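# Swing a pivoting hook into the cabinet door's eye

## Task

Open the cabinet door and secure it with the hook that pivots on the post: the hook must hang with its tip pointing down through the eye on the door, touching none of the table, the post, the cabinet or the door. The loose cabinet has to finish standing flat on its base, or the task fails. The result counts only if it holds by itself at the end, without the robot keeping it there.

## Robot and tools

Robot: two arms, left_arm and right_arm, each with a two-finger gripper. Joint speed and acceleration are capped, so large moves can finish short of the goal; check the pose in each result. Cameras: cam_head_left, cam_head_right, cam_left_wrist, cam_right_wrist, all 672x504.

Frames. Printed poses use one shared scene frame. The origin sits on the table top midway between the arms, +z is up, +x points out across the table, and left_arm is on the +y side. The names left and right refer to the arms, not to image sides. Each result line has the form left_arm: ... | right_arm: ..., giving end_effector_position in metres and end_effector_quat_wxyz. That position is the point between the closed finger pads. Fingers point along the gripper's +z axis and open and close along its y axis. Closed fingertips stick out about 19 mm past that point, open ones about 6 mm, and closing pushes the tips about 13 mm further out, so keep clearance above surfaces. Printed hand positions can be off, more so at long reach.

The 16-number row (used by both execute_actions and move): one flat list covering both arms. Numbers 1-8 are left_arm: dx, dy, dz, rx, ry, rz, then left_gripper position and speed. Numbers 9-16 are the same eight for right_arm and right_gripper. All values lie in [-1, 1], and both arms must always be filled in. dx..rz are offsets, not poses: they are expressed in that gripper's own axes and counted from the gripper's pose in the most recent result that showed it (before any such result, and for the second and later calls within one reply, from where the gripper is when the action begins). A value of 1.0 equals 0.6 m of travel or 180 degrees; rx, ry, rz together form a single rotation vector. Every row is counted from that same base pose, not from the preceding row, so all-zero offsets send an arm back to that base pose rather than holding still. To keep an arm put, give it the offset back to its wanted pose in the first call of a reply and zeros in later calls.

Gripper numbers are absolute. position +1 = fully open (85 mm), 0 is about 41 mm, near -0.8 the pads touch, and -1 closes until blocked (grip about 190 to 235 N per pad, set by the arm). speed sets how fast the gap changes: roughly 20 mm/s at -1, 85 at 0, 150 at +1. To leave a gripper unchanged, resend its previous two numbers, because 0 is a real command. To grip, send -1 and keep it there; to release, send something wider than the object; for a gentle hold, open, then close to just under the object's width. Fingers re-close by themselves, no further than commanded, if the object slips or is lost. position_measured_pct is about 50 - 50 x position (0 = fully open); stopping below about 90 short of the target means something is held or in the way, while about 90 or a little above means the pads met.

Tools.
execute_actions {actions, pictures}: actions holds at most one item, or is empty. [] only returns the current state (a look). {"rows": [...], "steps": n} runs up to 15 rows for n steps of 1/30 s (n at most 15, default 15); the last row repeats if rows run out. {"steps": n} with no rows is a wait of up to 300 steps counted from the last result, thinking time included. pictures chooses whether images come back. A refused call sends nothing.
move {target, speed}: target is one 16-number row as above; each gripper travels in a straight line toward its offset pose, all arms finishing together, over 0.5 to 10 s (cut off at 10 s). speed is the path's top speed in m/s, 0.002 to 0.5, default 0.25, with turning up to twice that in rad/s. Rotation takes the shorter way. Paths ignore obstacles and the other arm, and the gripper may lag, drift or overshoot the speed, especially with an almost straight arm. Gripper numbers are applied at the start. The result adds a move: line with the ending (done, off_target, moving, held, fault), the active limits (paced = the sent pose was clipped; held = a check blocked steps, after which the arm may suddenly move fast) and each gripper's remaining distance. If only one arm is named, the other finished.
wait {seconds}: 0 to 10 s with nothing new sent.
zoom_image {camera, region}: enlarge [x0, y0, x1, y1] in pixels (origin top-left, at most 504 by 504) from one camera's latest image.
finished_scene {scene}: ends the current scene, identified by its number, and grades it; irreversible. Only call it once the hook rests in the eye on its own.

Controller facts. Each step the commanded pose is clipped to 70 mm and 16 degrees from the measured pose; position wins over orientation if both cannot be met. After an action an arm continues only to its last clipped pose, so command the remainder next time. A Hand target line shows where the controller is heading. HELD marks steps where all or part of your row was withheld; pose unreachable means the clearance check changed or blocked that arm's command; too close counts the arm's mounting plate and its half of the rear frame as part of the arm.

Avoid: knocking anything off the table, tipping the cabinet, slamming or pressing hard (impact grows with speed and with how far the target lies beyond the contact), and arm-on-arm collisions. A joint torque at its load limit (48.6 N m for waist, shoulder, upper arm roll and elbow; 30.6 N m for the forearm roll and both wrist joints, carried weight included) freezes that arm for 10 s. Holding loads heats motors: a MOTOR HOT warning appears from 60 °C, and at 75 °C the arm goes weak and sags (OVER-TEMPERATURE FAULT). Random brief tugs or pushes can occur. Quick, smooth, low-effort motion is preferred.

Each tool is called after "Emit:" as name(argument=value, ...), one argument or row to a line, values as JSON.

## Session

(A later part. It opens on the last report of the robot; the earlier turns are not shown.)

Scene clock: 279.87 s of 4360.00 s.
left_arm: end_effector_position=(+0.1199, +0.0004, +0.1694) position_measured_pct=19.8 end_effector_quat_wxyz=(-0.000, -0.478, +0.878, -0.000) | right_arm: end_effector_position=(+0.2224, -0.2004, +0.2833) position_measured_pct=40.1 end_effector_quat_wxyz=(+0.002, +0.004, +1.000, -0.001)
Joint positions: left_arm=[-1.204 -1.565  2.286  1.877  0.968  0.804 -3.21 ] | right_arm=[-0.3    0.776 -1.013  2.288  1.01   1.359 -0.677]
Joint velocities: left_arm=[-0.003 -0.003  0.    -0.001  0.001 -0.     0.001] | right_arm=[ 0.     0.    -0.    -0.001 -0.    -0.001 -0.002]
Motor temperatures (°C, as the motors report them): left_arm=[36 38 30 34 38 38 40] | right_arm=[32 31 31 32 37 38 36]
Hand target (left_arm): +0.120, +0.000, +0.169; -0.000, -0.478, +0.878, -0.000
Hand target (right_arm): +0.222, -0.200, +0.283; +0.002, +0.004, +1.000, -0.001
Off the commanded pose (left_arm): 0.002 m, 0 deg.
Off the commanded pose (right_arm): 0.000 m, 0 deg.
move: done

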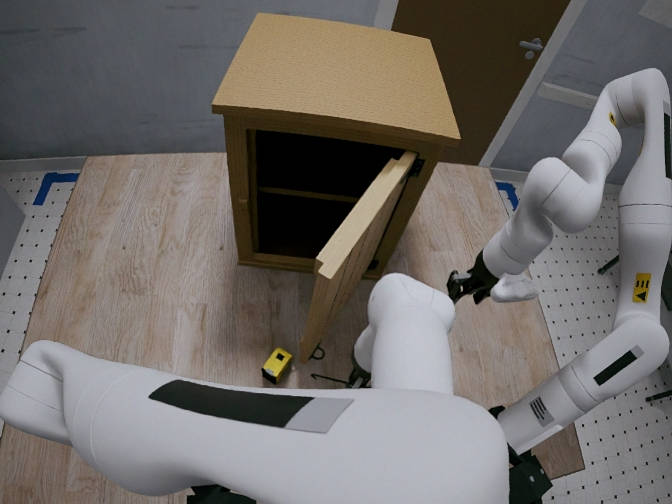

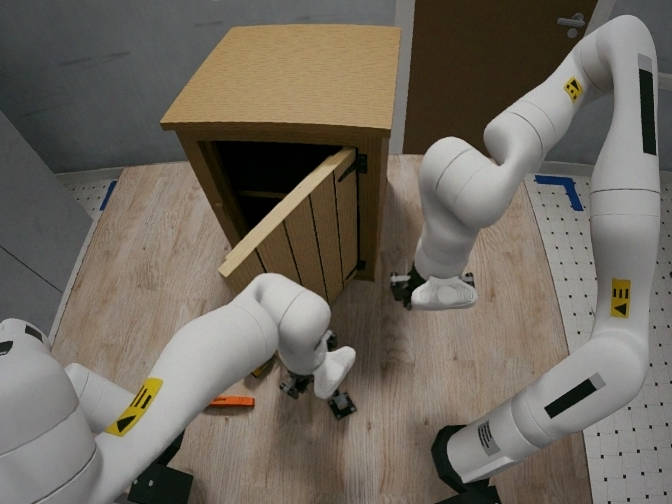

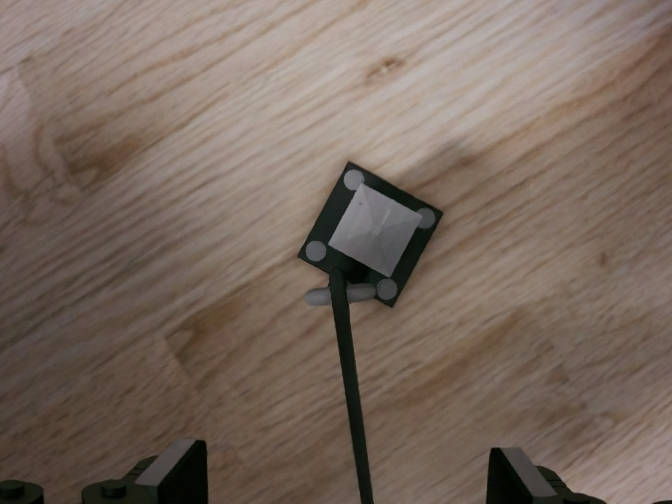

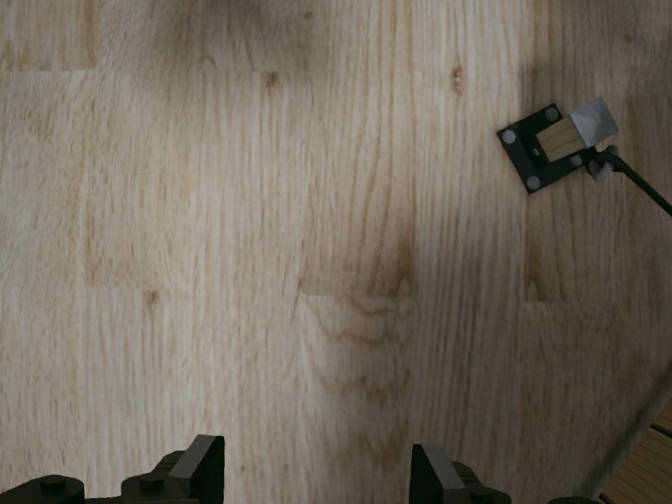

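Emit:
move(
  target=[0,0,-0.55,0,0,0,-1,0, 0,0,0,0,0,0,0.2,0],
  speed=0.25,
)

Emit:
move(
  target=[-0.277,-0.19,0,0,0,0,-1,0, 0,0,0,0,0,0,0.2,0],
  speed=0.2,
)

Emit:
move(
  target=[0,0,0.11,0,0,0,-1,0, 0,0,0,0,0,0,0.2,0],
  speed=0.1,
)

Scene clock: 302.60 s of 4360.00 s.
left_arm: end_effector_position=(+0.1193, -0.0007, +0.4992) position_measured_pct=91.7 end_effector_quat_wxyz=(-0.001, -0.476, +0.879, -0.000) | right_arm: end_effector_position=(+0.2224, -0.2004, +0.2833) position_measured_pct=40.1 end_effector_quat_wxyz=(+0.002, +0.004, +1.000, -0.001)
Joint positions: left_arm=[-1.068 -1.179  1.965  1.398  0.529  1.579 -2.864] | right_arm=[-0.3    0.776 -1.013  2.288  1.01   1.359 -0.677]
Joint velocities: left_arm=[-0.002 -0.    -0.    -0.004  0.001  0.002  0.   ] | right_arm=[ 0.    -0.     0.001  0.     0.     0.    -0.003]
Motor temperatures (°C, as the motors report them): left_arm=[36 38 30 34 38 38 40] | right_arm=[33 31 31 32 37 38 36]
Hand target (left_arm): +0.119, -0.001, +0.499; -0.001, -0.476, +0.879, -0.000
Hand target (right_arm): +0.222, -0.200, +0.283; +0.002, +0.004, +1.000, -0.001
Off the commanded pose (left_arm): 0.001 m, 0 deg.
Off the commanded pose (right_arm): 0.000 m, 0 deg.
After step 90, 17.90 s passed at rest.
move: done

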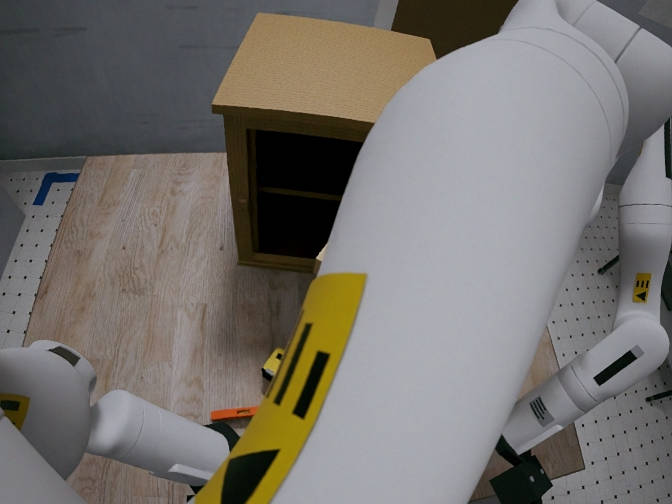

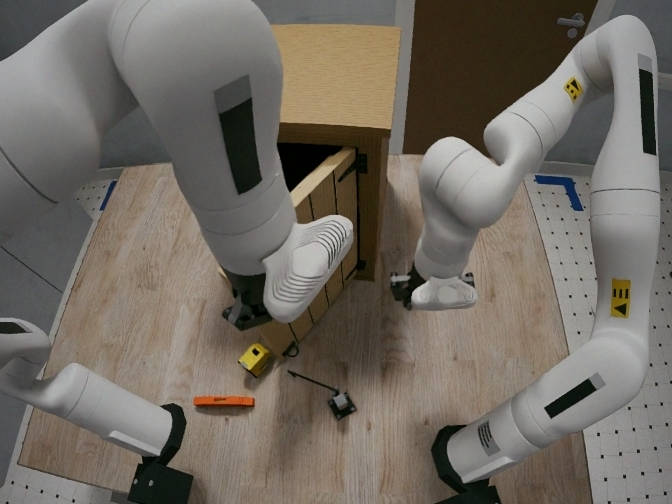

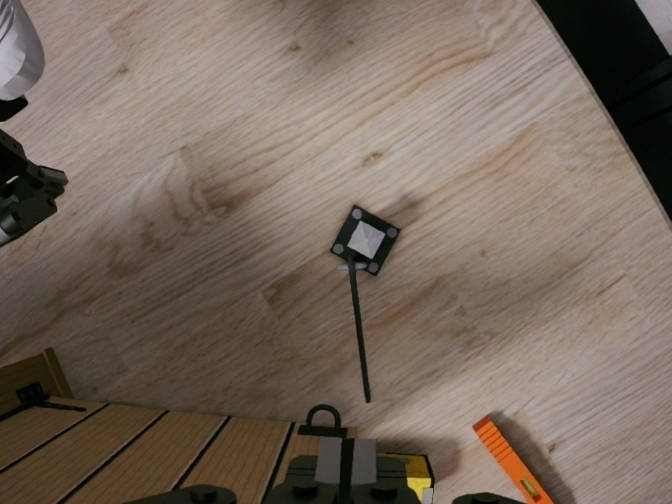

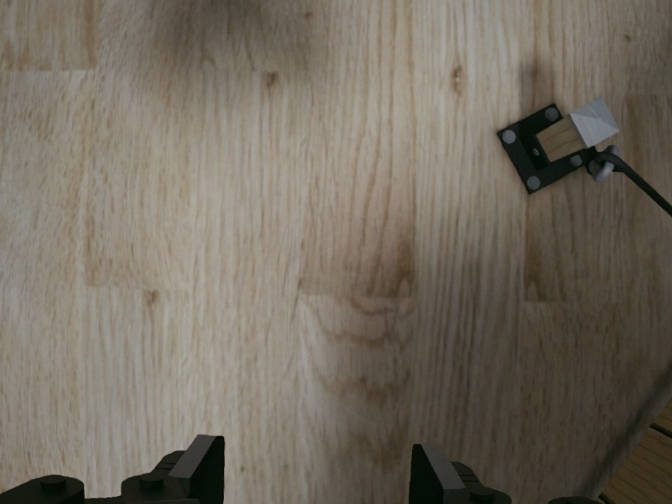

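Scene clock: 304.03 s of 4360.00 s.
left_arm: end_effector_position=(+0.3054, +0.0763, +0.4995) position_measured_pct=91.7 end_effector_quat_wxyz=(-0.001, -0.476, +0.879, -0.001) | right_arm: end_effector_position=(+0.2224, -0.2004, +0.2833) position_measured_pct=40.1 end_effector_quat_wxyz=(+0.002, +0.004, +1.000, -0.001)
Joint positions: left_arm=[-1.372 -1.064  1.886  1.364  0.375  1.518 -3.164] | right_arm=[-0.3    0.776 -1.013  2.288  1.01   1.359 -0.677]
Joint velocities: left_arm=[-0.009  0.    -0.001 -0.004  0.001  0.002 -0.001] | right_arm=[ 0.    -0.    -0.001 -0.    -0.    -0.    -0.001]
Motor temperatures (°C, as the motors report them): left_arm=[36 38 30 34 38 38 40] | right_arm=[33 31 31 32 37 38 36]
Hand target (left_arm): +0.306, +0.076, +0.499; -0.001, -0.476, +0.879, -0.001
Hand target (right_arm): +0.222, -0.200, +0.283; +0.002, +0.004, +1.000, -0.001
Off the commanded pose (left_arm): 0.001 m, 0 deg.
Off the commanded pose (right_arm): 0.000 m, 0 deg.
move: done

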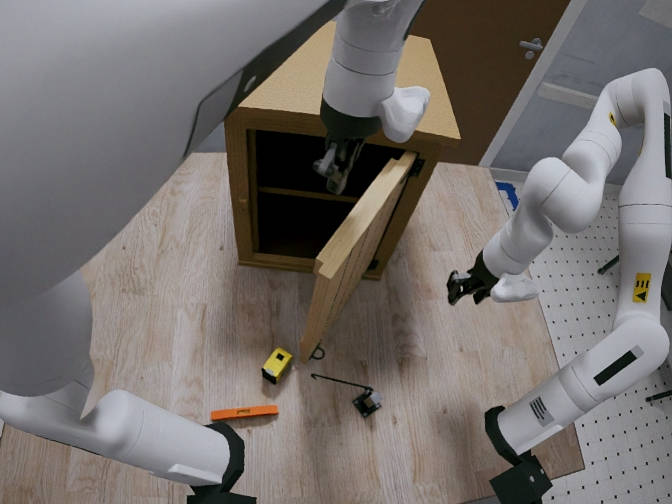

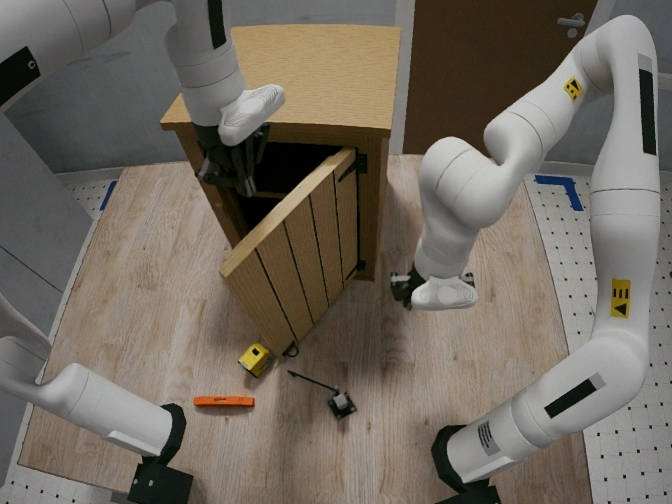

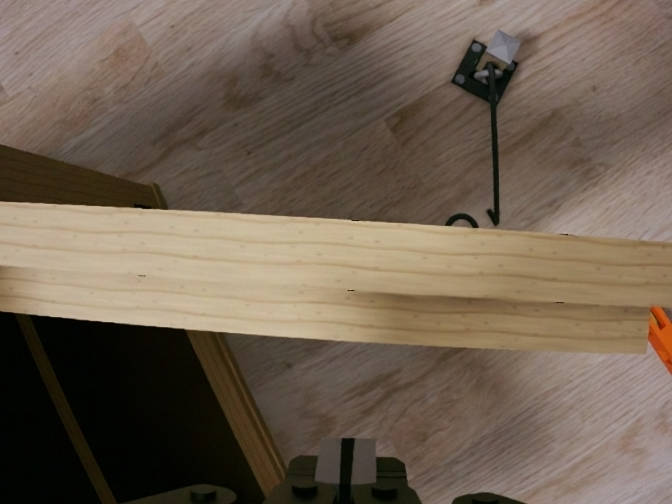

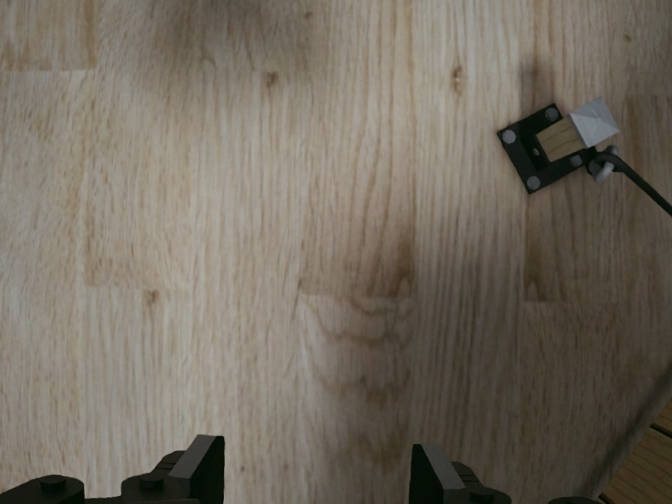

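Scene clock: 305.03 s of 4360.00 s.
left_arm: end_effector_position=(+0.3054, +0.0764, +0.4336) position_measured_pct=91.7 end_effector_quat_wxyz=(-0.001, -0.476, +0.879, -0.001) | right_arm: end_effector_position=(+0.2224, -0.2004, +0.2833) position_measured_pct=40.1 end_effector_quat_wxyz=(+0.002, +0.004, +1.000, -0.001)
Joint positions: left_arm=[-1.383 -1.107  1.916  1.528  0.416  1.335 -3.209] | right_arm=[-0.3    0.776 -1.013  2.288  1.01   1.359 -0.677]
Joint velocities: left_arm=[-0.001 -0.001  0.001  0.    -0.    -0.002 -0.   ] | right_arm=[ 0.    -0.    -0.    -0.    -0.     0.001  0.001]
Motor temperatures (°C, as the motors report them): left_arm=[36 38 30 34 38 38 40] | right_arm=[33 31 31 32 37 38 36]
Hand target (left_arm): +0.305, +0.076, +0.434; -0.001, -0.476, +0.879, -0.001
Hand target (right_arm): +0.222, -0.200, +0.283; +0.002, +0.004, +1.000, -0.001
Off the commanded pose (left_arm): 0.000 m, 0 deg.
Off the commanded pose (right_arm): 0.000 m, 0 deg.
move: done

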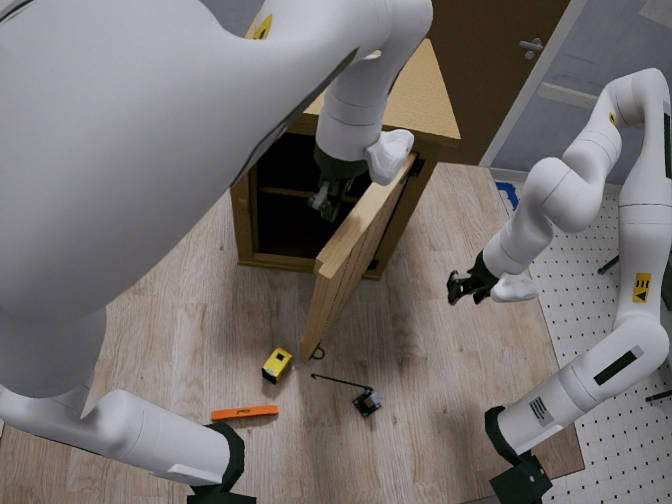

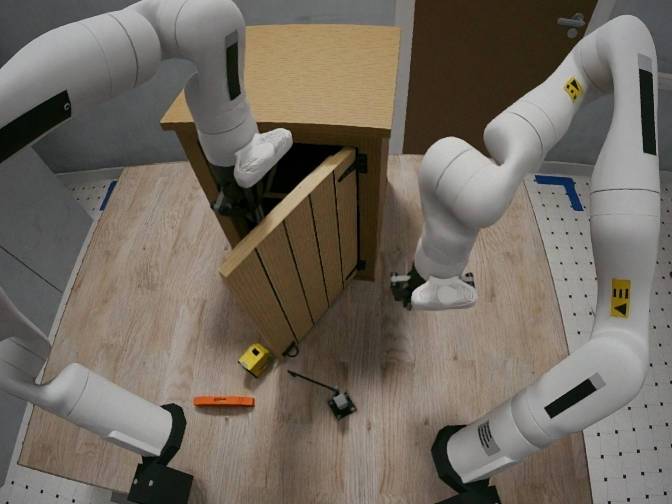

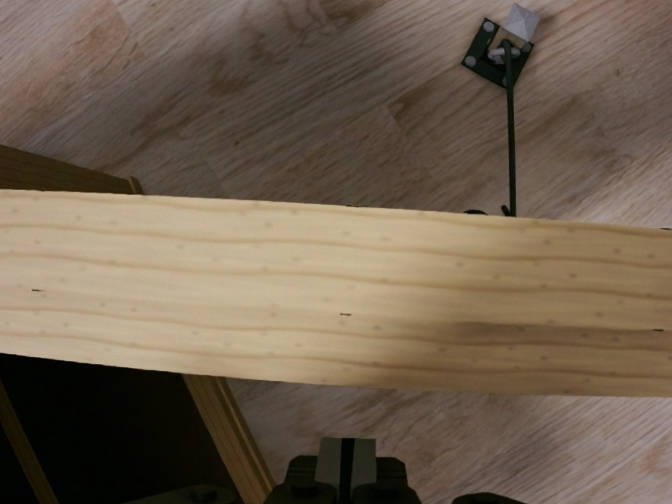

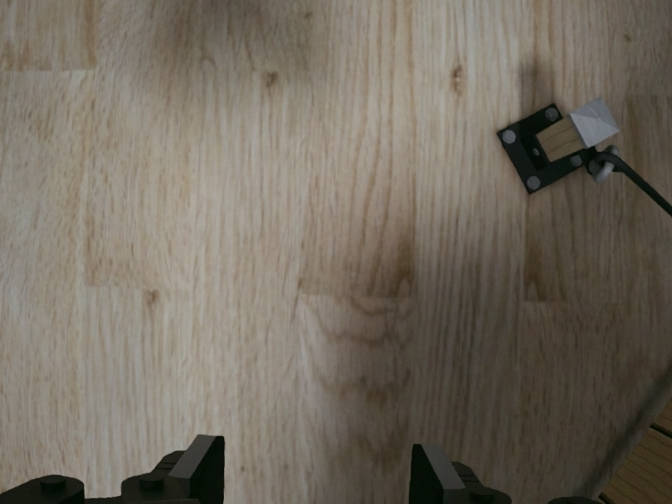

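Emit:
move(
  target=[0.04,0,0,0,0,0,-1,0, 0,0,0,0,0,0,0.2,0],
  speed=0.02,
)

Emit:
move(
  target=[-0.01,0,-0.11,0,0,0,-1,0, 0,0,0,0,0,0,0.2,0],
  speed=0.08,
)

Emit:
move(
  target=[0.247,0.19,0,0,0,0,0.6,0, 0,0,0,0,0,0,0.2,0],
  speed=0.2,
)

Scene clock: 313.07 s of 4360.00 s.
left_arm: end_effector_position=(+0.2923, +0.0564, +0.4336) position_measured_pct=91.7 end_effector_quat_wxyz=(-0.001, -0.476, +0.879, -0.001) | right_arm: end_effector_position=(+0.2224, -0.2004, +0.2833) position_measured_pct=40.1 end_effector_quat_wxyz=(+0.002, +0.004, +1.000, -0.001)
Joint positions: left_arm=[-1.369 -1.137  1.933  1.499  0.438  1.353 -3.172] | right_arm=[-0.3    0.776 -1.013  2.288  1.01   1.359 -0.677]
Joint velocities: left_arm=[ 0.001 -0.001  0.    -0.    -0.     0.001  0.   ] | right_arm=[ 0.  0.  0.  0. -0.  0.  0.]
Motor temperatures (°C, as the motors report them): left_arm=[36 38 30 34 38 38 40] | right_arm=[33 31 31 32 37 38 36]
Hand target (left_arm): +0.292, +0.056, +0.434; -0.001, -0.476, +0.879, -0.001
Hand target (right_arm): +0.222, -0.200, +0.283; +0.002, +0.004, +1.000, -0.001
Off the commanded pose (left_arm): 0.000 m, 0 deg.
Off the commanded pose (right_arm): 0.000 m, 0 deg.
After step 90, 3.60 s passed at rest.
move: done

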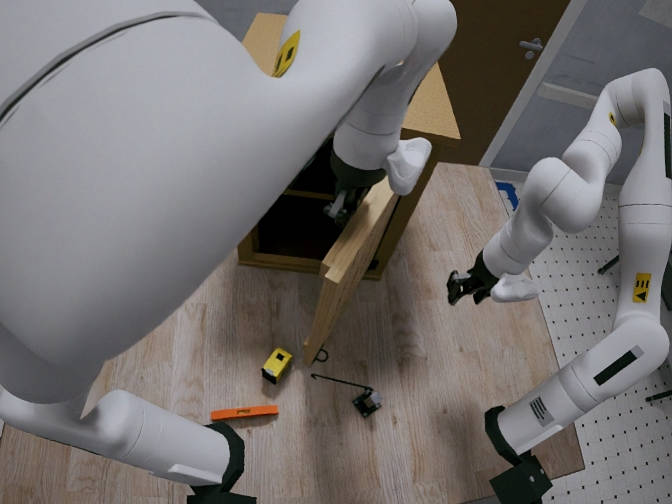

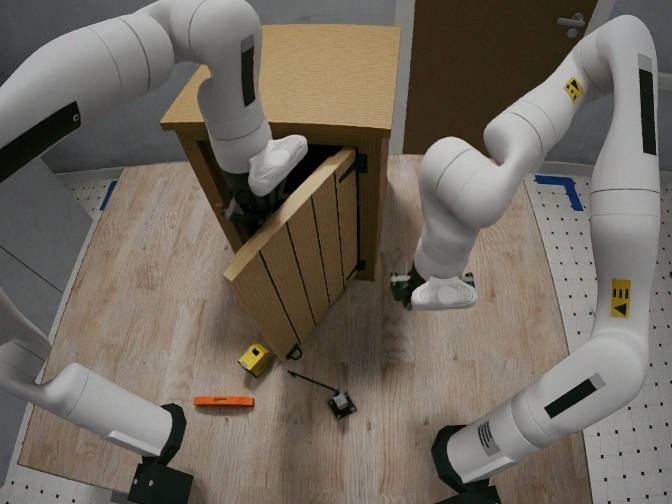

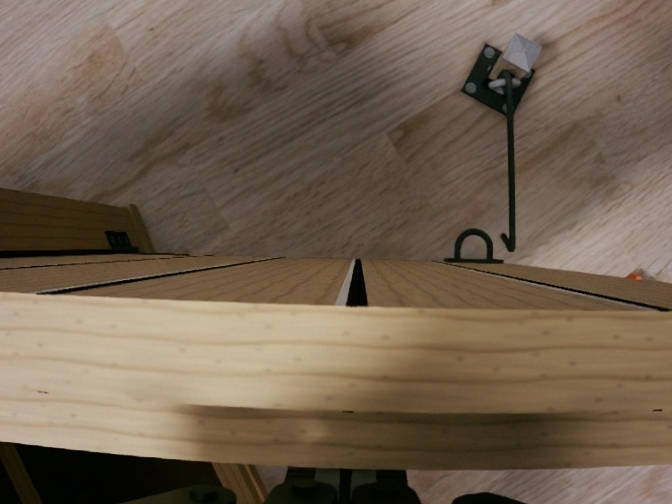

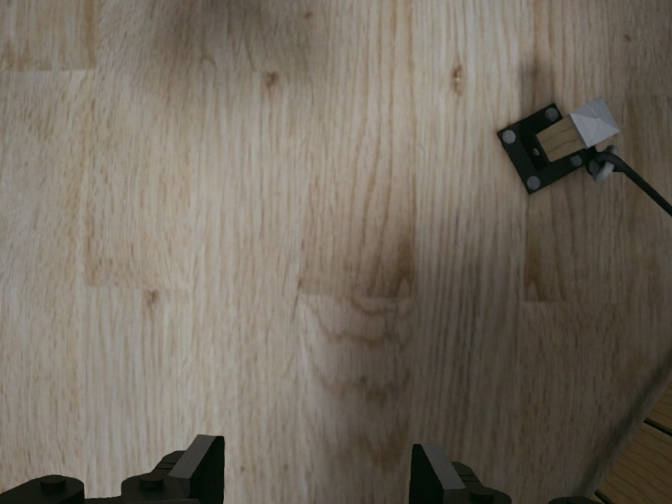

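Scene clock: 314.23 s of 4360.00 s.
left_arm: end_effector_position=(+0.2955, +0.0612, +0.4996) position_measured_pct=91.7 end_effector_quat_wxyz=(-0.001, -0.476, +0.879, -0.001) | right_arm: end_effector_position=(+0.2224, -0.2004, +0.2833) position_measured_pct=40.1 end_effector_quat_wxyz=(+0.002, +0.004, +1.000, -0.001)
Joint positions: left_arm=[-1.364 -1.086  1.9    1.342  0.392  1.53  -3.135] | right_arm=[-0.3    0.776 -1.013  2.288  1.01   1.359 -0.677]
Joint velocities: left_arm=[-0.001  0.    -0.    -0.002  0.001  0.004  0.002] | right_arm=[ 0.     0.    -0.001  0.     0.001 -0.001 -0.   ]
Motor temperatures (°C, as the motors report them): left_arm=[36 38 30 34 38 38 40] | right_arm=[33 31 31 32 37 38 36]
Hand target (left_arm): +0.296, +0.061, +0.500; -0.001, -0.476, +0.879, -0.001
Hand target (right_arm): +0.222, -0.200, +0.283; +0.002, +0.004, +1.000, -0.001
Off the commanded pose (left_arm): 0.000 m, 0 deg.
Off the commanded pose (right_arm): 0.000 m, 0 deg.
move: done

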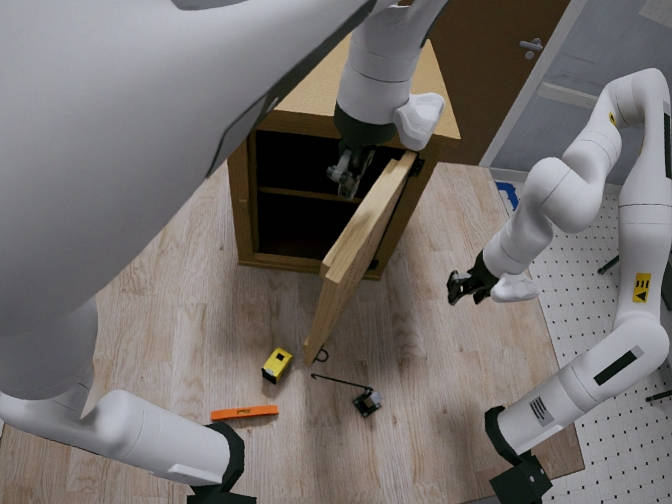

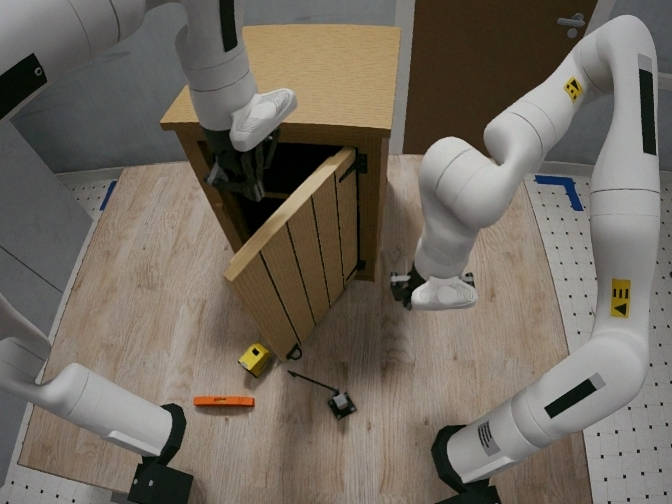

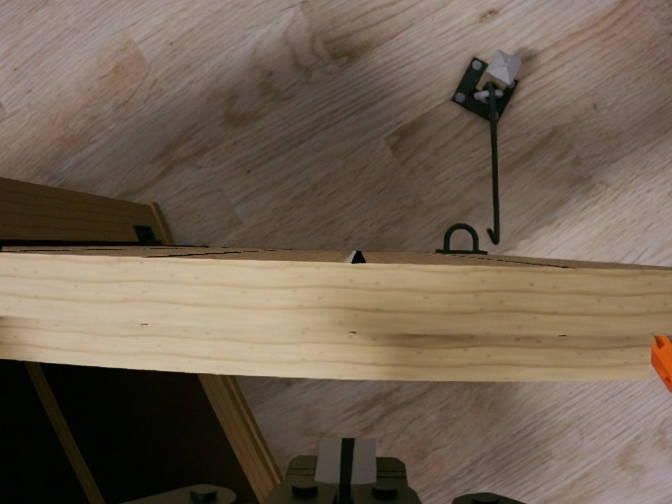

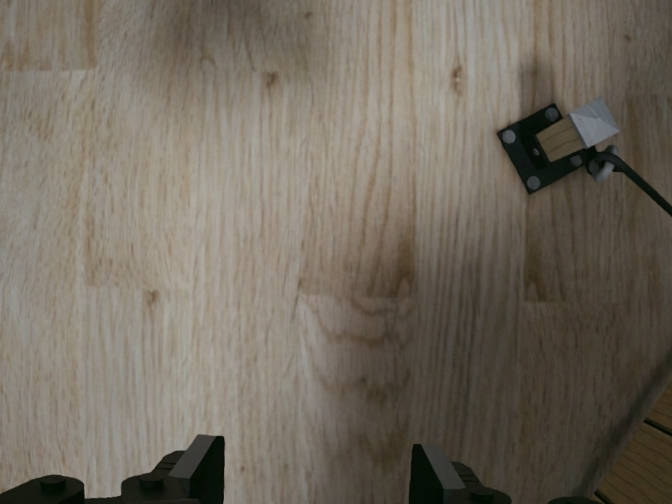

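Scene clock: 315.60 s of 4360.00 s.
left_arm: end_effector_position=(+0.1191, -0.0007, +0.4994) position_measured_pct=19.8 end_effector_quat_wxyz=(-0.001, -0.476, +0.879, -0.000) | right_arm: end_effector_position=(+0.2224, -0.2004, +0.2833) position_measured_pct=40.1 end_effector_quat_wxyz=(+0.002, +0.004, +1.000, -0.001)
Joint positions: left_arm=[-1.068 -1.178  1.966  1.398  0.527  1.579 -2.863] | right_arm=[-0.3    0.776 -1.013  2.288  1.01   1.359 -0.677]
Joint velocities: left_arm=[ 0.005 -0.002  0.001 -0.001 -0.    -0.001  0.003] | right_arm=[ 0.    -0.     0.001  0.    -0.    -0.     0.001]
Motor temperatures (°C, as the motors report them): left_arm=[36 38 30 34 38 38 40] | right_arm=[33 31 31 32 37 38 36]
Hand target (left_arm): +0.119, -0.001, +0.499; -0.001, -0.476, +0.879, -0.000
Hand target (right_arm): +0.222, -0.200, +0.283; +0.002, +0.004, +1.000, -0.001
Off the commanded pose (left_arm): 0.001 m, 0 deg.
Off the commanded pose (right_arm): 0.000 m, 0 deg.
move: done

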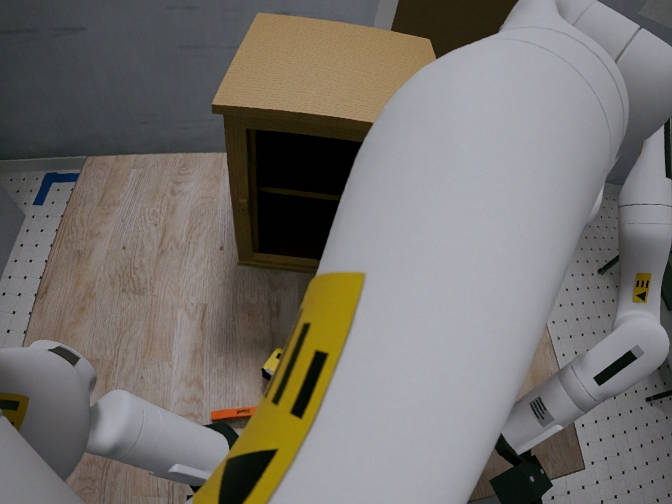

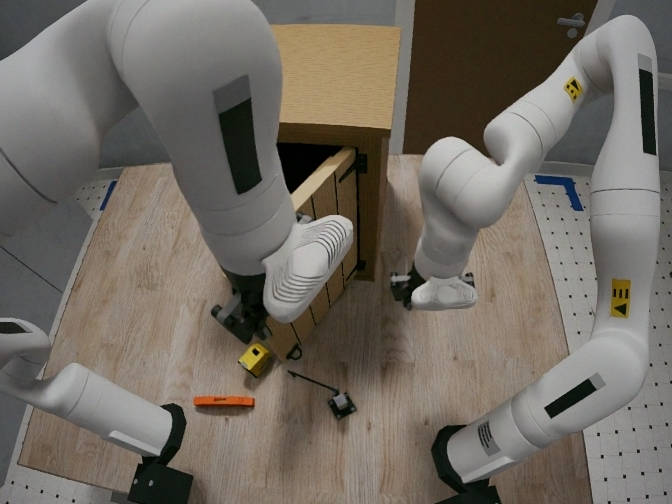

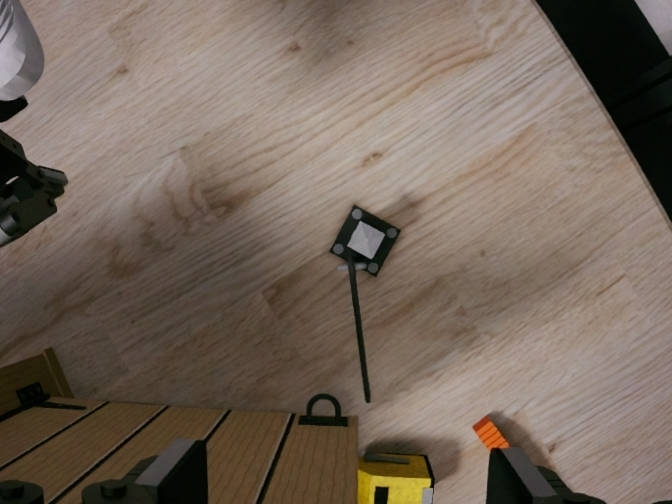

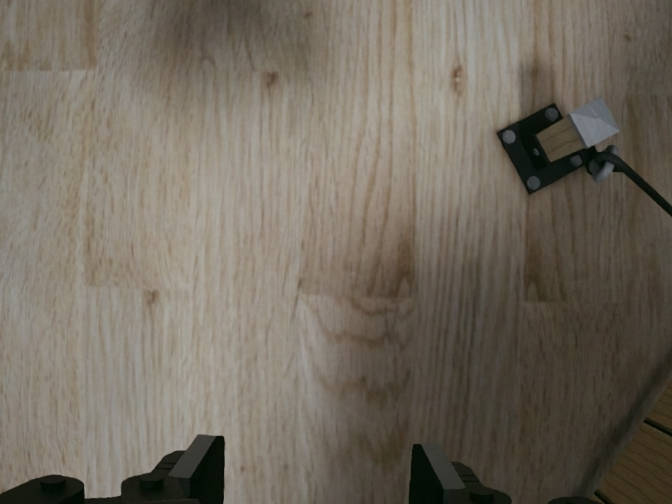

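Emit:
move(
  target=[0,0.012,0.665,0,0,0,0.3,0, 0,0,0,0,0,0,0.2,0],
  speed=0.2,
)

Scene clock: 324.03 s of 4360.00 s.
left_arm: end_effector_position=(+0.1137, +0.0043, +0.1008) position_measured_pct=34.9 end_effector_quat_wxyz=(-0.000, -0.478, +0.879, -0.001) | right_arm: end_effector_position=(+0.2224, -0.2004, +0.2833) position_measured_pct=40.1 end_effector_quat_wxyz=(+0.002, +0.004, +1.000, -0.001)
Joint positions: left_arm=[-1.269 -1.667  2.398  1.889  1.098  0.65  -3.301] | right_arm=[-0.3    0.776 -1.013  2.288  1.01   1.359 -0.677]
Joint velocities: left_arm=[-0.004 -0.004  0.    -0.002  0.001 -0.001 -0.002] | right_arm=[ 0.     0.     0.    -0.    -0.     0.     0.001]
Motor temperatures (°C, as the motors report them): left_arm=[36 38 30 34 38 38 40] | right_arm=[33 31 31 32 37 38 36]
Hand target (left_arm): +0.114, +0.004, +0.101; +0.000, -0.478, +0.879, -0.000
Hand target (right_arm): +0.222, -0.200, +0.283; +0.002, +0.004, +1.000, -0.001
Off the commanded pose (left_arm): 0.002 m, 0 deg.
Off the commanded pose (right_arm): 0.000 m, 0 deg.
After step 90, 2.93 s passed at rest.
move: done

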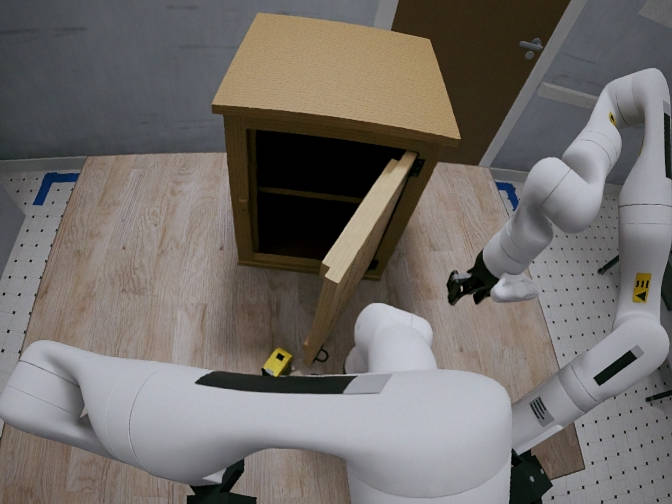

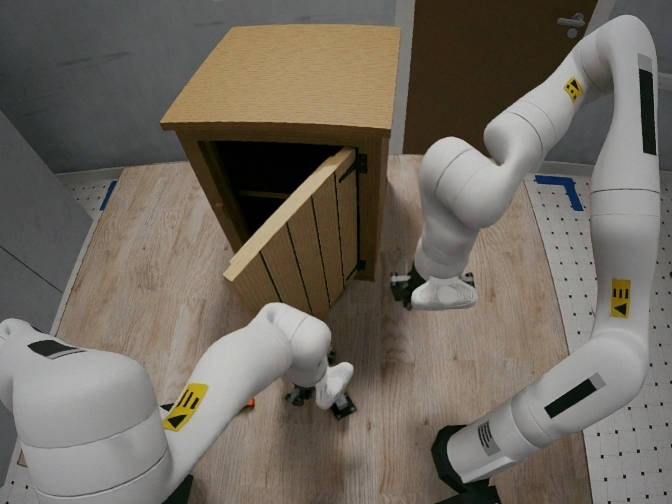

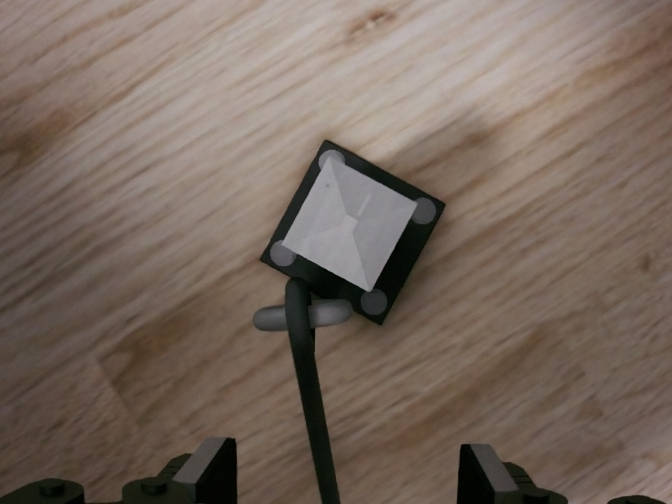

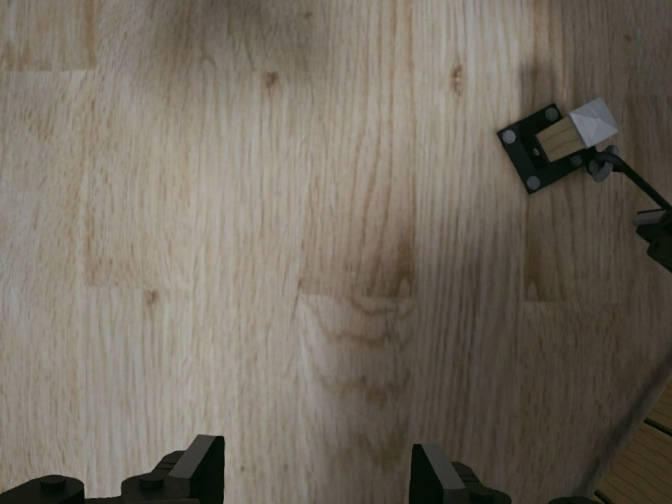

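Emit:
move(
  target=[0,-0.005,0.103,0,0,-0.039,0.3,0, 0,0,0,0,0,0,0.2,0],
  speed=0.06,
)

Emit:
move(
  target=[0,0,0,0,0,0,-1,-0.5, 0,0,0,0,0,0,0.2,0],
  speed=0.06,
)

Scene clock: 336.67 s of 4360.00 s.
left_arm: end_effector_position=(+0.1163, +0.0027, +0.0393) position_measured_pct=34.9 end_effector_quat_wxyz=(+0.000, -0.530, +0.848, -0.001) | right_arm: end_effector_position=(+0.2224, -0.2004, +0.2833) position_measured_pct=40.1 end_effector_quat_wxyz=(+0.002, +0.004, +1.000, -0.001)
Joint positions: left_arm=[-1.336 -1.783  2.46   1.846  1.225  0.559 -3.276] | right_arm=[-0.3    0.776 -1.013  2.288  1.01   1.359 -0.677]
Joint velocities: left_arm=[-0.002 -0.006  0.    -0.001  0.001 -0.003 -0.002] | right_arm=[ 0.    -0.     0.001  0.    -0.001 -0.001 -0.   ]
Motor temperatures (°C, as the motors report them): left_arm=[36 39 30 34 38 38 40] | right_arm=[33 31 31 32 37 38 36]
Hand target (left_arm): +0.116, +0.003, +0.039; +0.000, -0.531, +0.848, -0.000
Hand target (right_arm): +0.222, -0.200, +0.283; +0.002, +0.004, +1.000, -0.001
Off the commanded pose (left_arm): 0.000 m, 0 deg.
Off the commanded pose (right_arm): 0.000 m, 0 deg.
After step 90, 8.30 s passed at rest.
move: done

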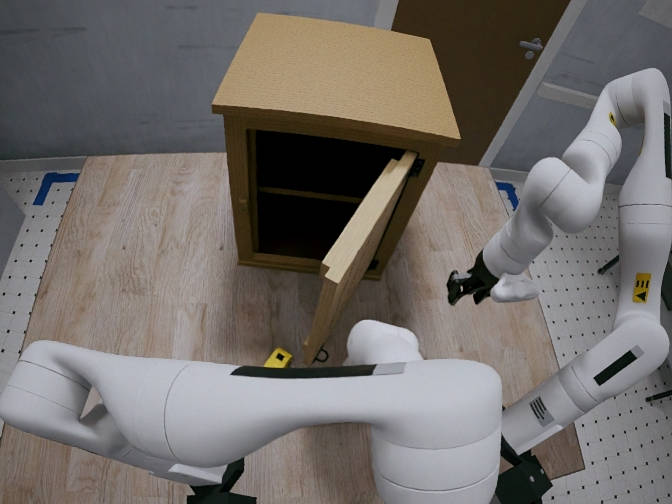

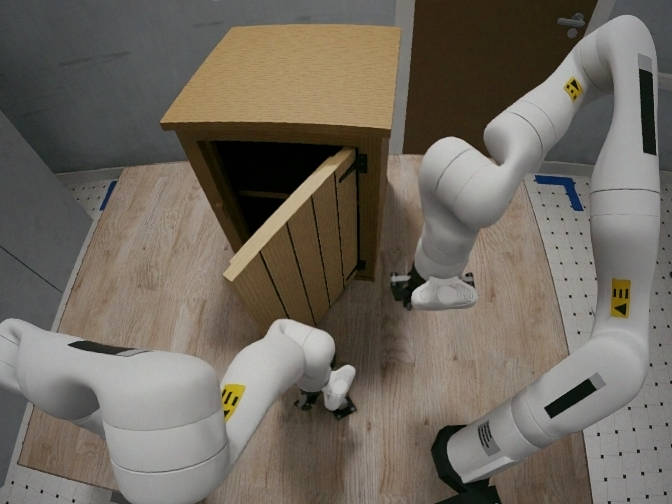

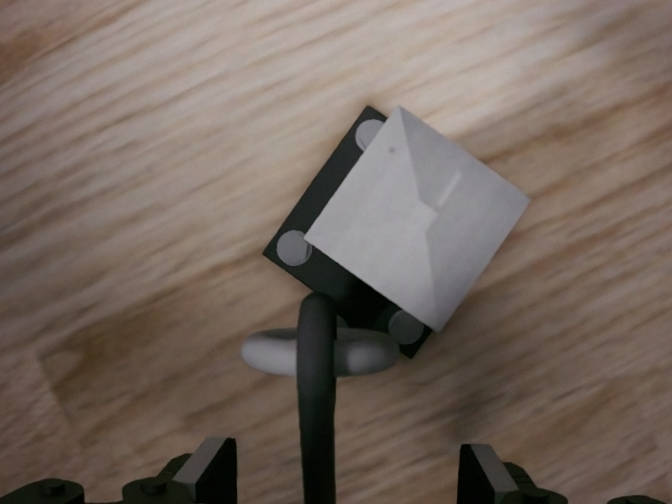

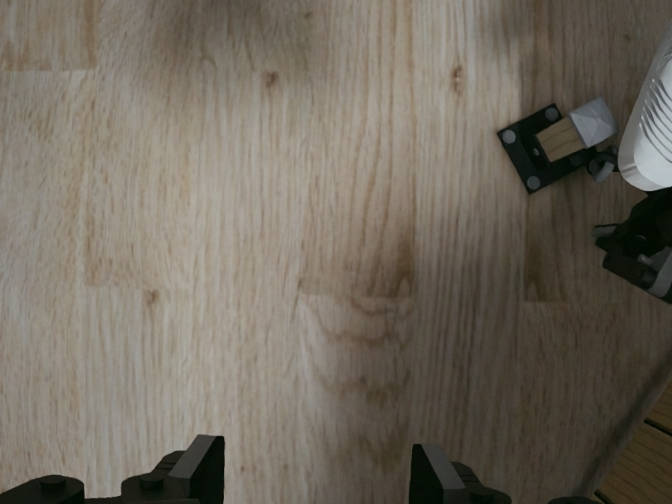

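Scene clock: 337.97 s of 4360.00 s.
left_arm: end_effector_position=(+0.1182, +0.0019, +0.0395) position_measured_pct=89.7 end_effector_quat_wxyz=(+0.001, -0.531, +0.847, -0.002) | right_arm: end_effector_position=(+0.2224, -0.2004, +0.2833) position_measured_pct=40.1 end_effector_quat_wxyz=(+0.002, +0.004, +1.000, -0.001)
Joint positions: left_arm=[-1.337 -1.783  2.458  1.844  1.225  0.556 -3.276] | right_arm=[-0.3    0.776 -1.013  2.288  1.01   1.359 -0.677]
Joint velocities: left_arm=[-0.002  0.001  0.001 -0.001 -0.002 -0.001  0.001] | right_arm=[ 0.    -0.    -0.     0.    -0.     0.001  0.   ]
Motor temperatures (°C, as the motors report them): left_arm=[35 39 30 34 38 38 40] | right_arm=[33 31 31 32 37 38 36]
Hand target (left_arm): +0.116, +0.003, +0.039; +0.000, -0.530, +0.848, -0.001
Hand target (right_arm): +0.222, -0.200, +0.283; +0.002, +0.004, +1.000, -0.001
Off the commanded pose (left_arm): 0.002 m, 0 deg.
Off the commanded pose (right_arm): 0.000 m, 0 deg.
move: done

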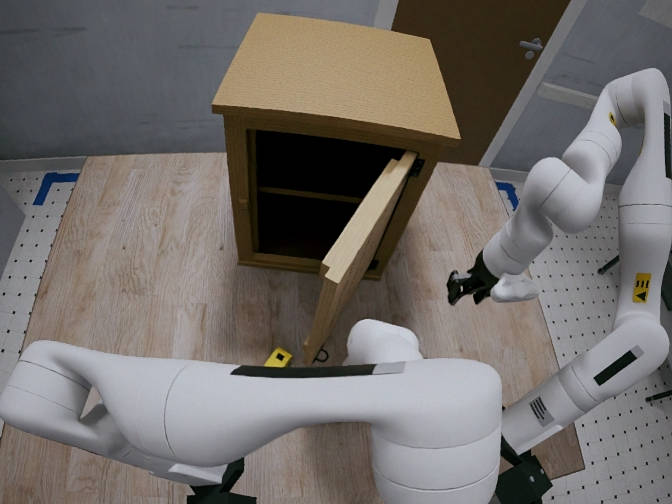

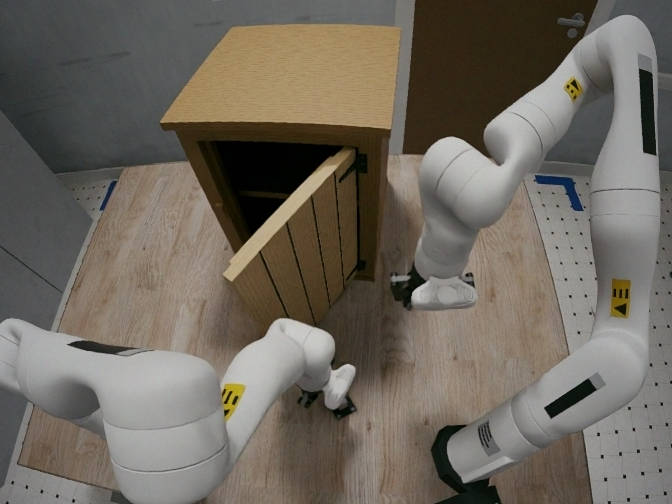

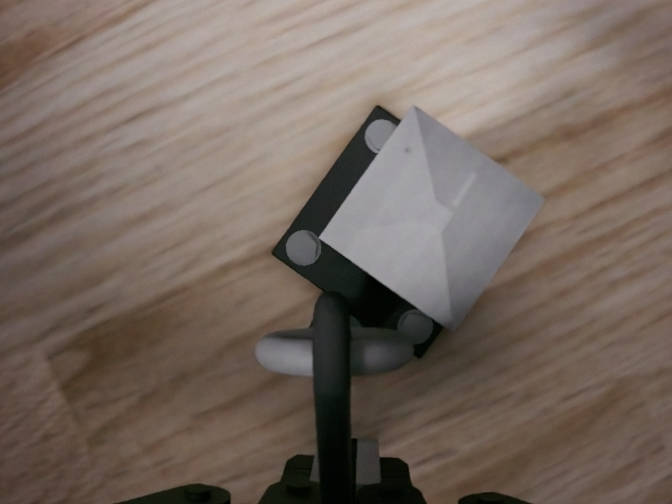

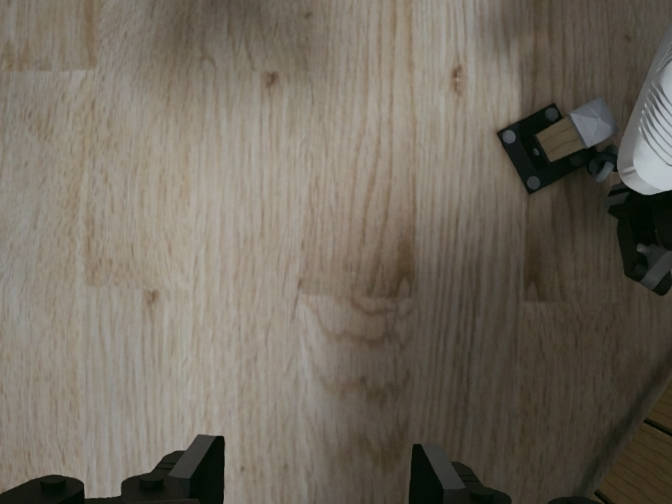

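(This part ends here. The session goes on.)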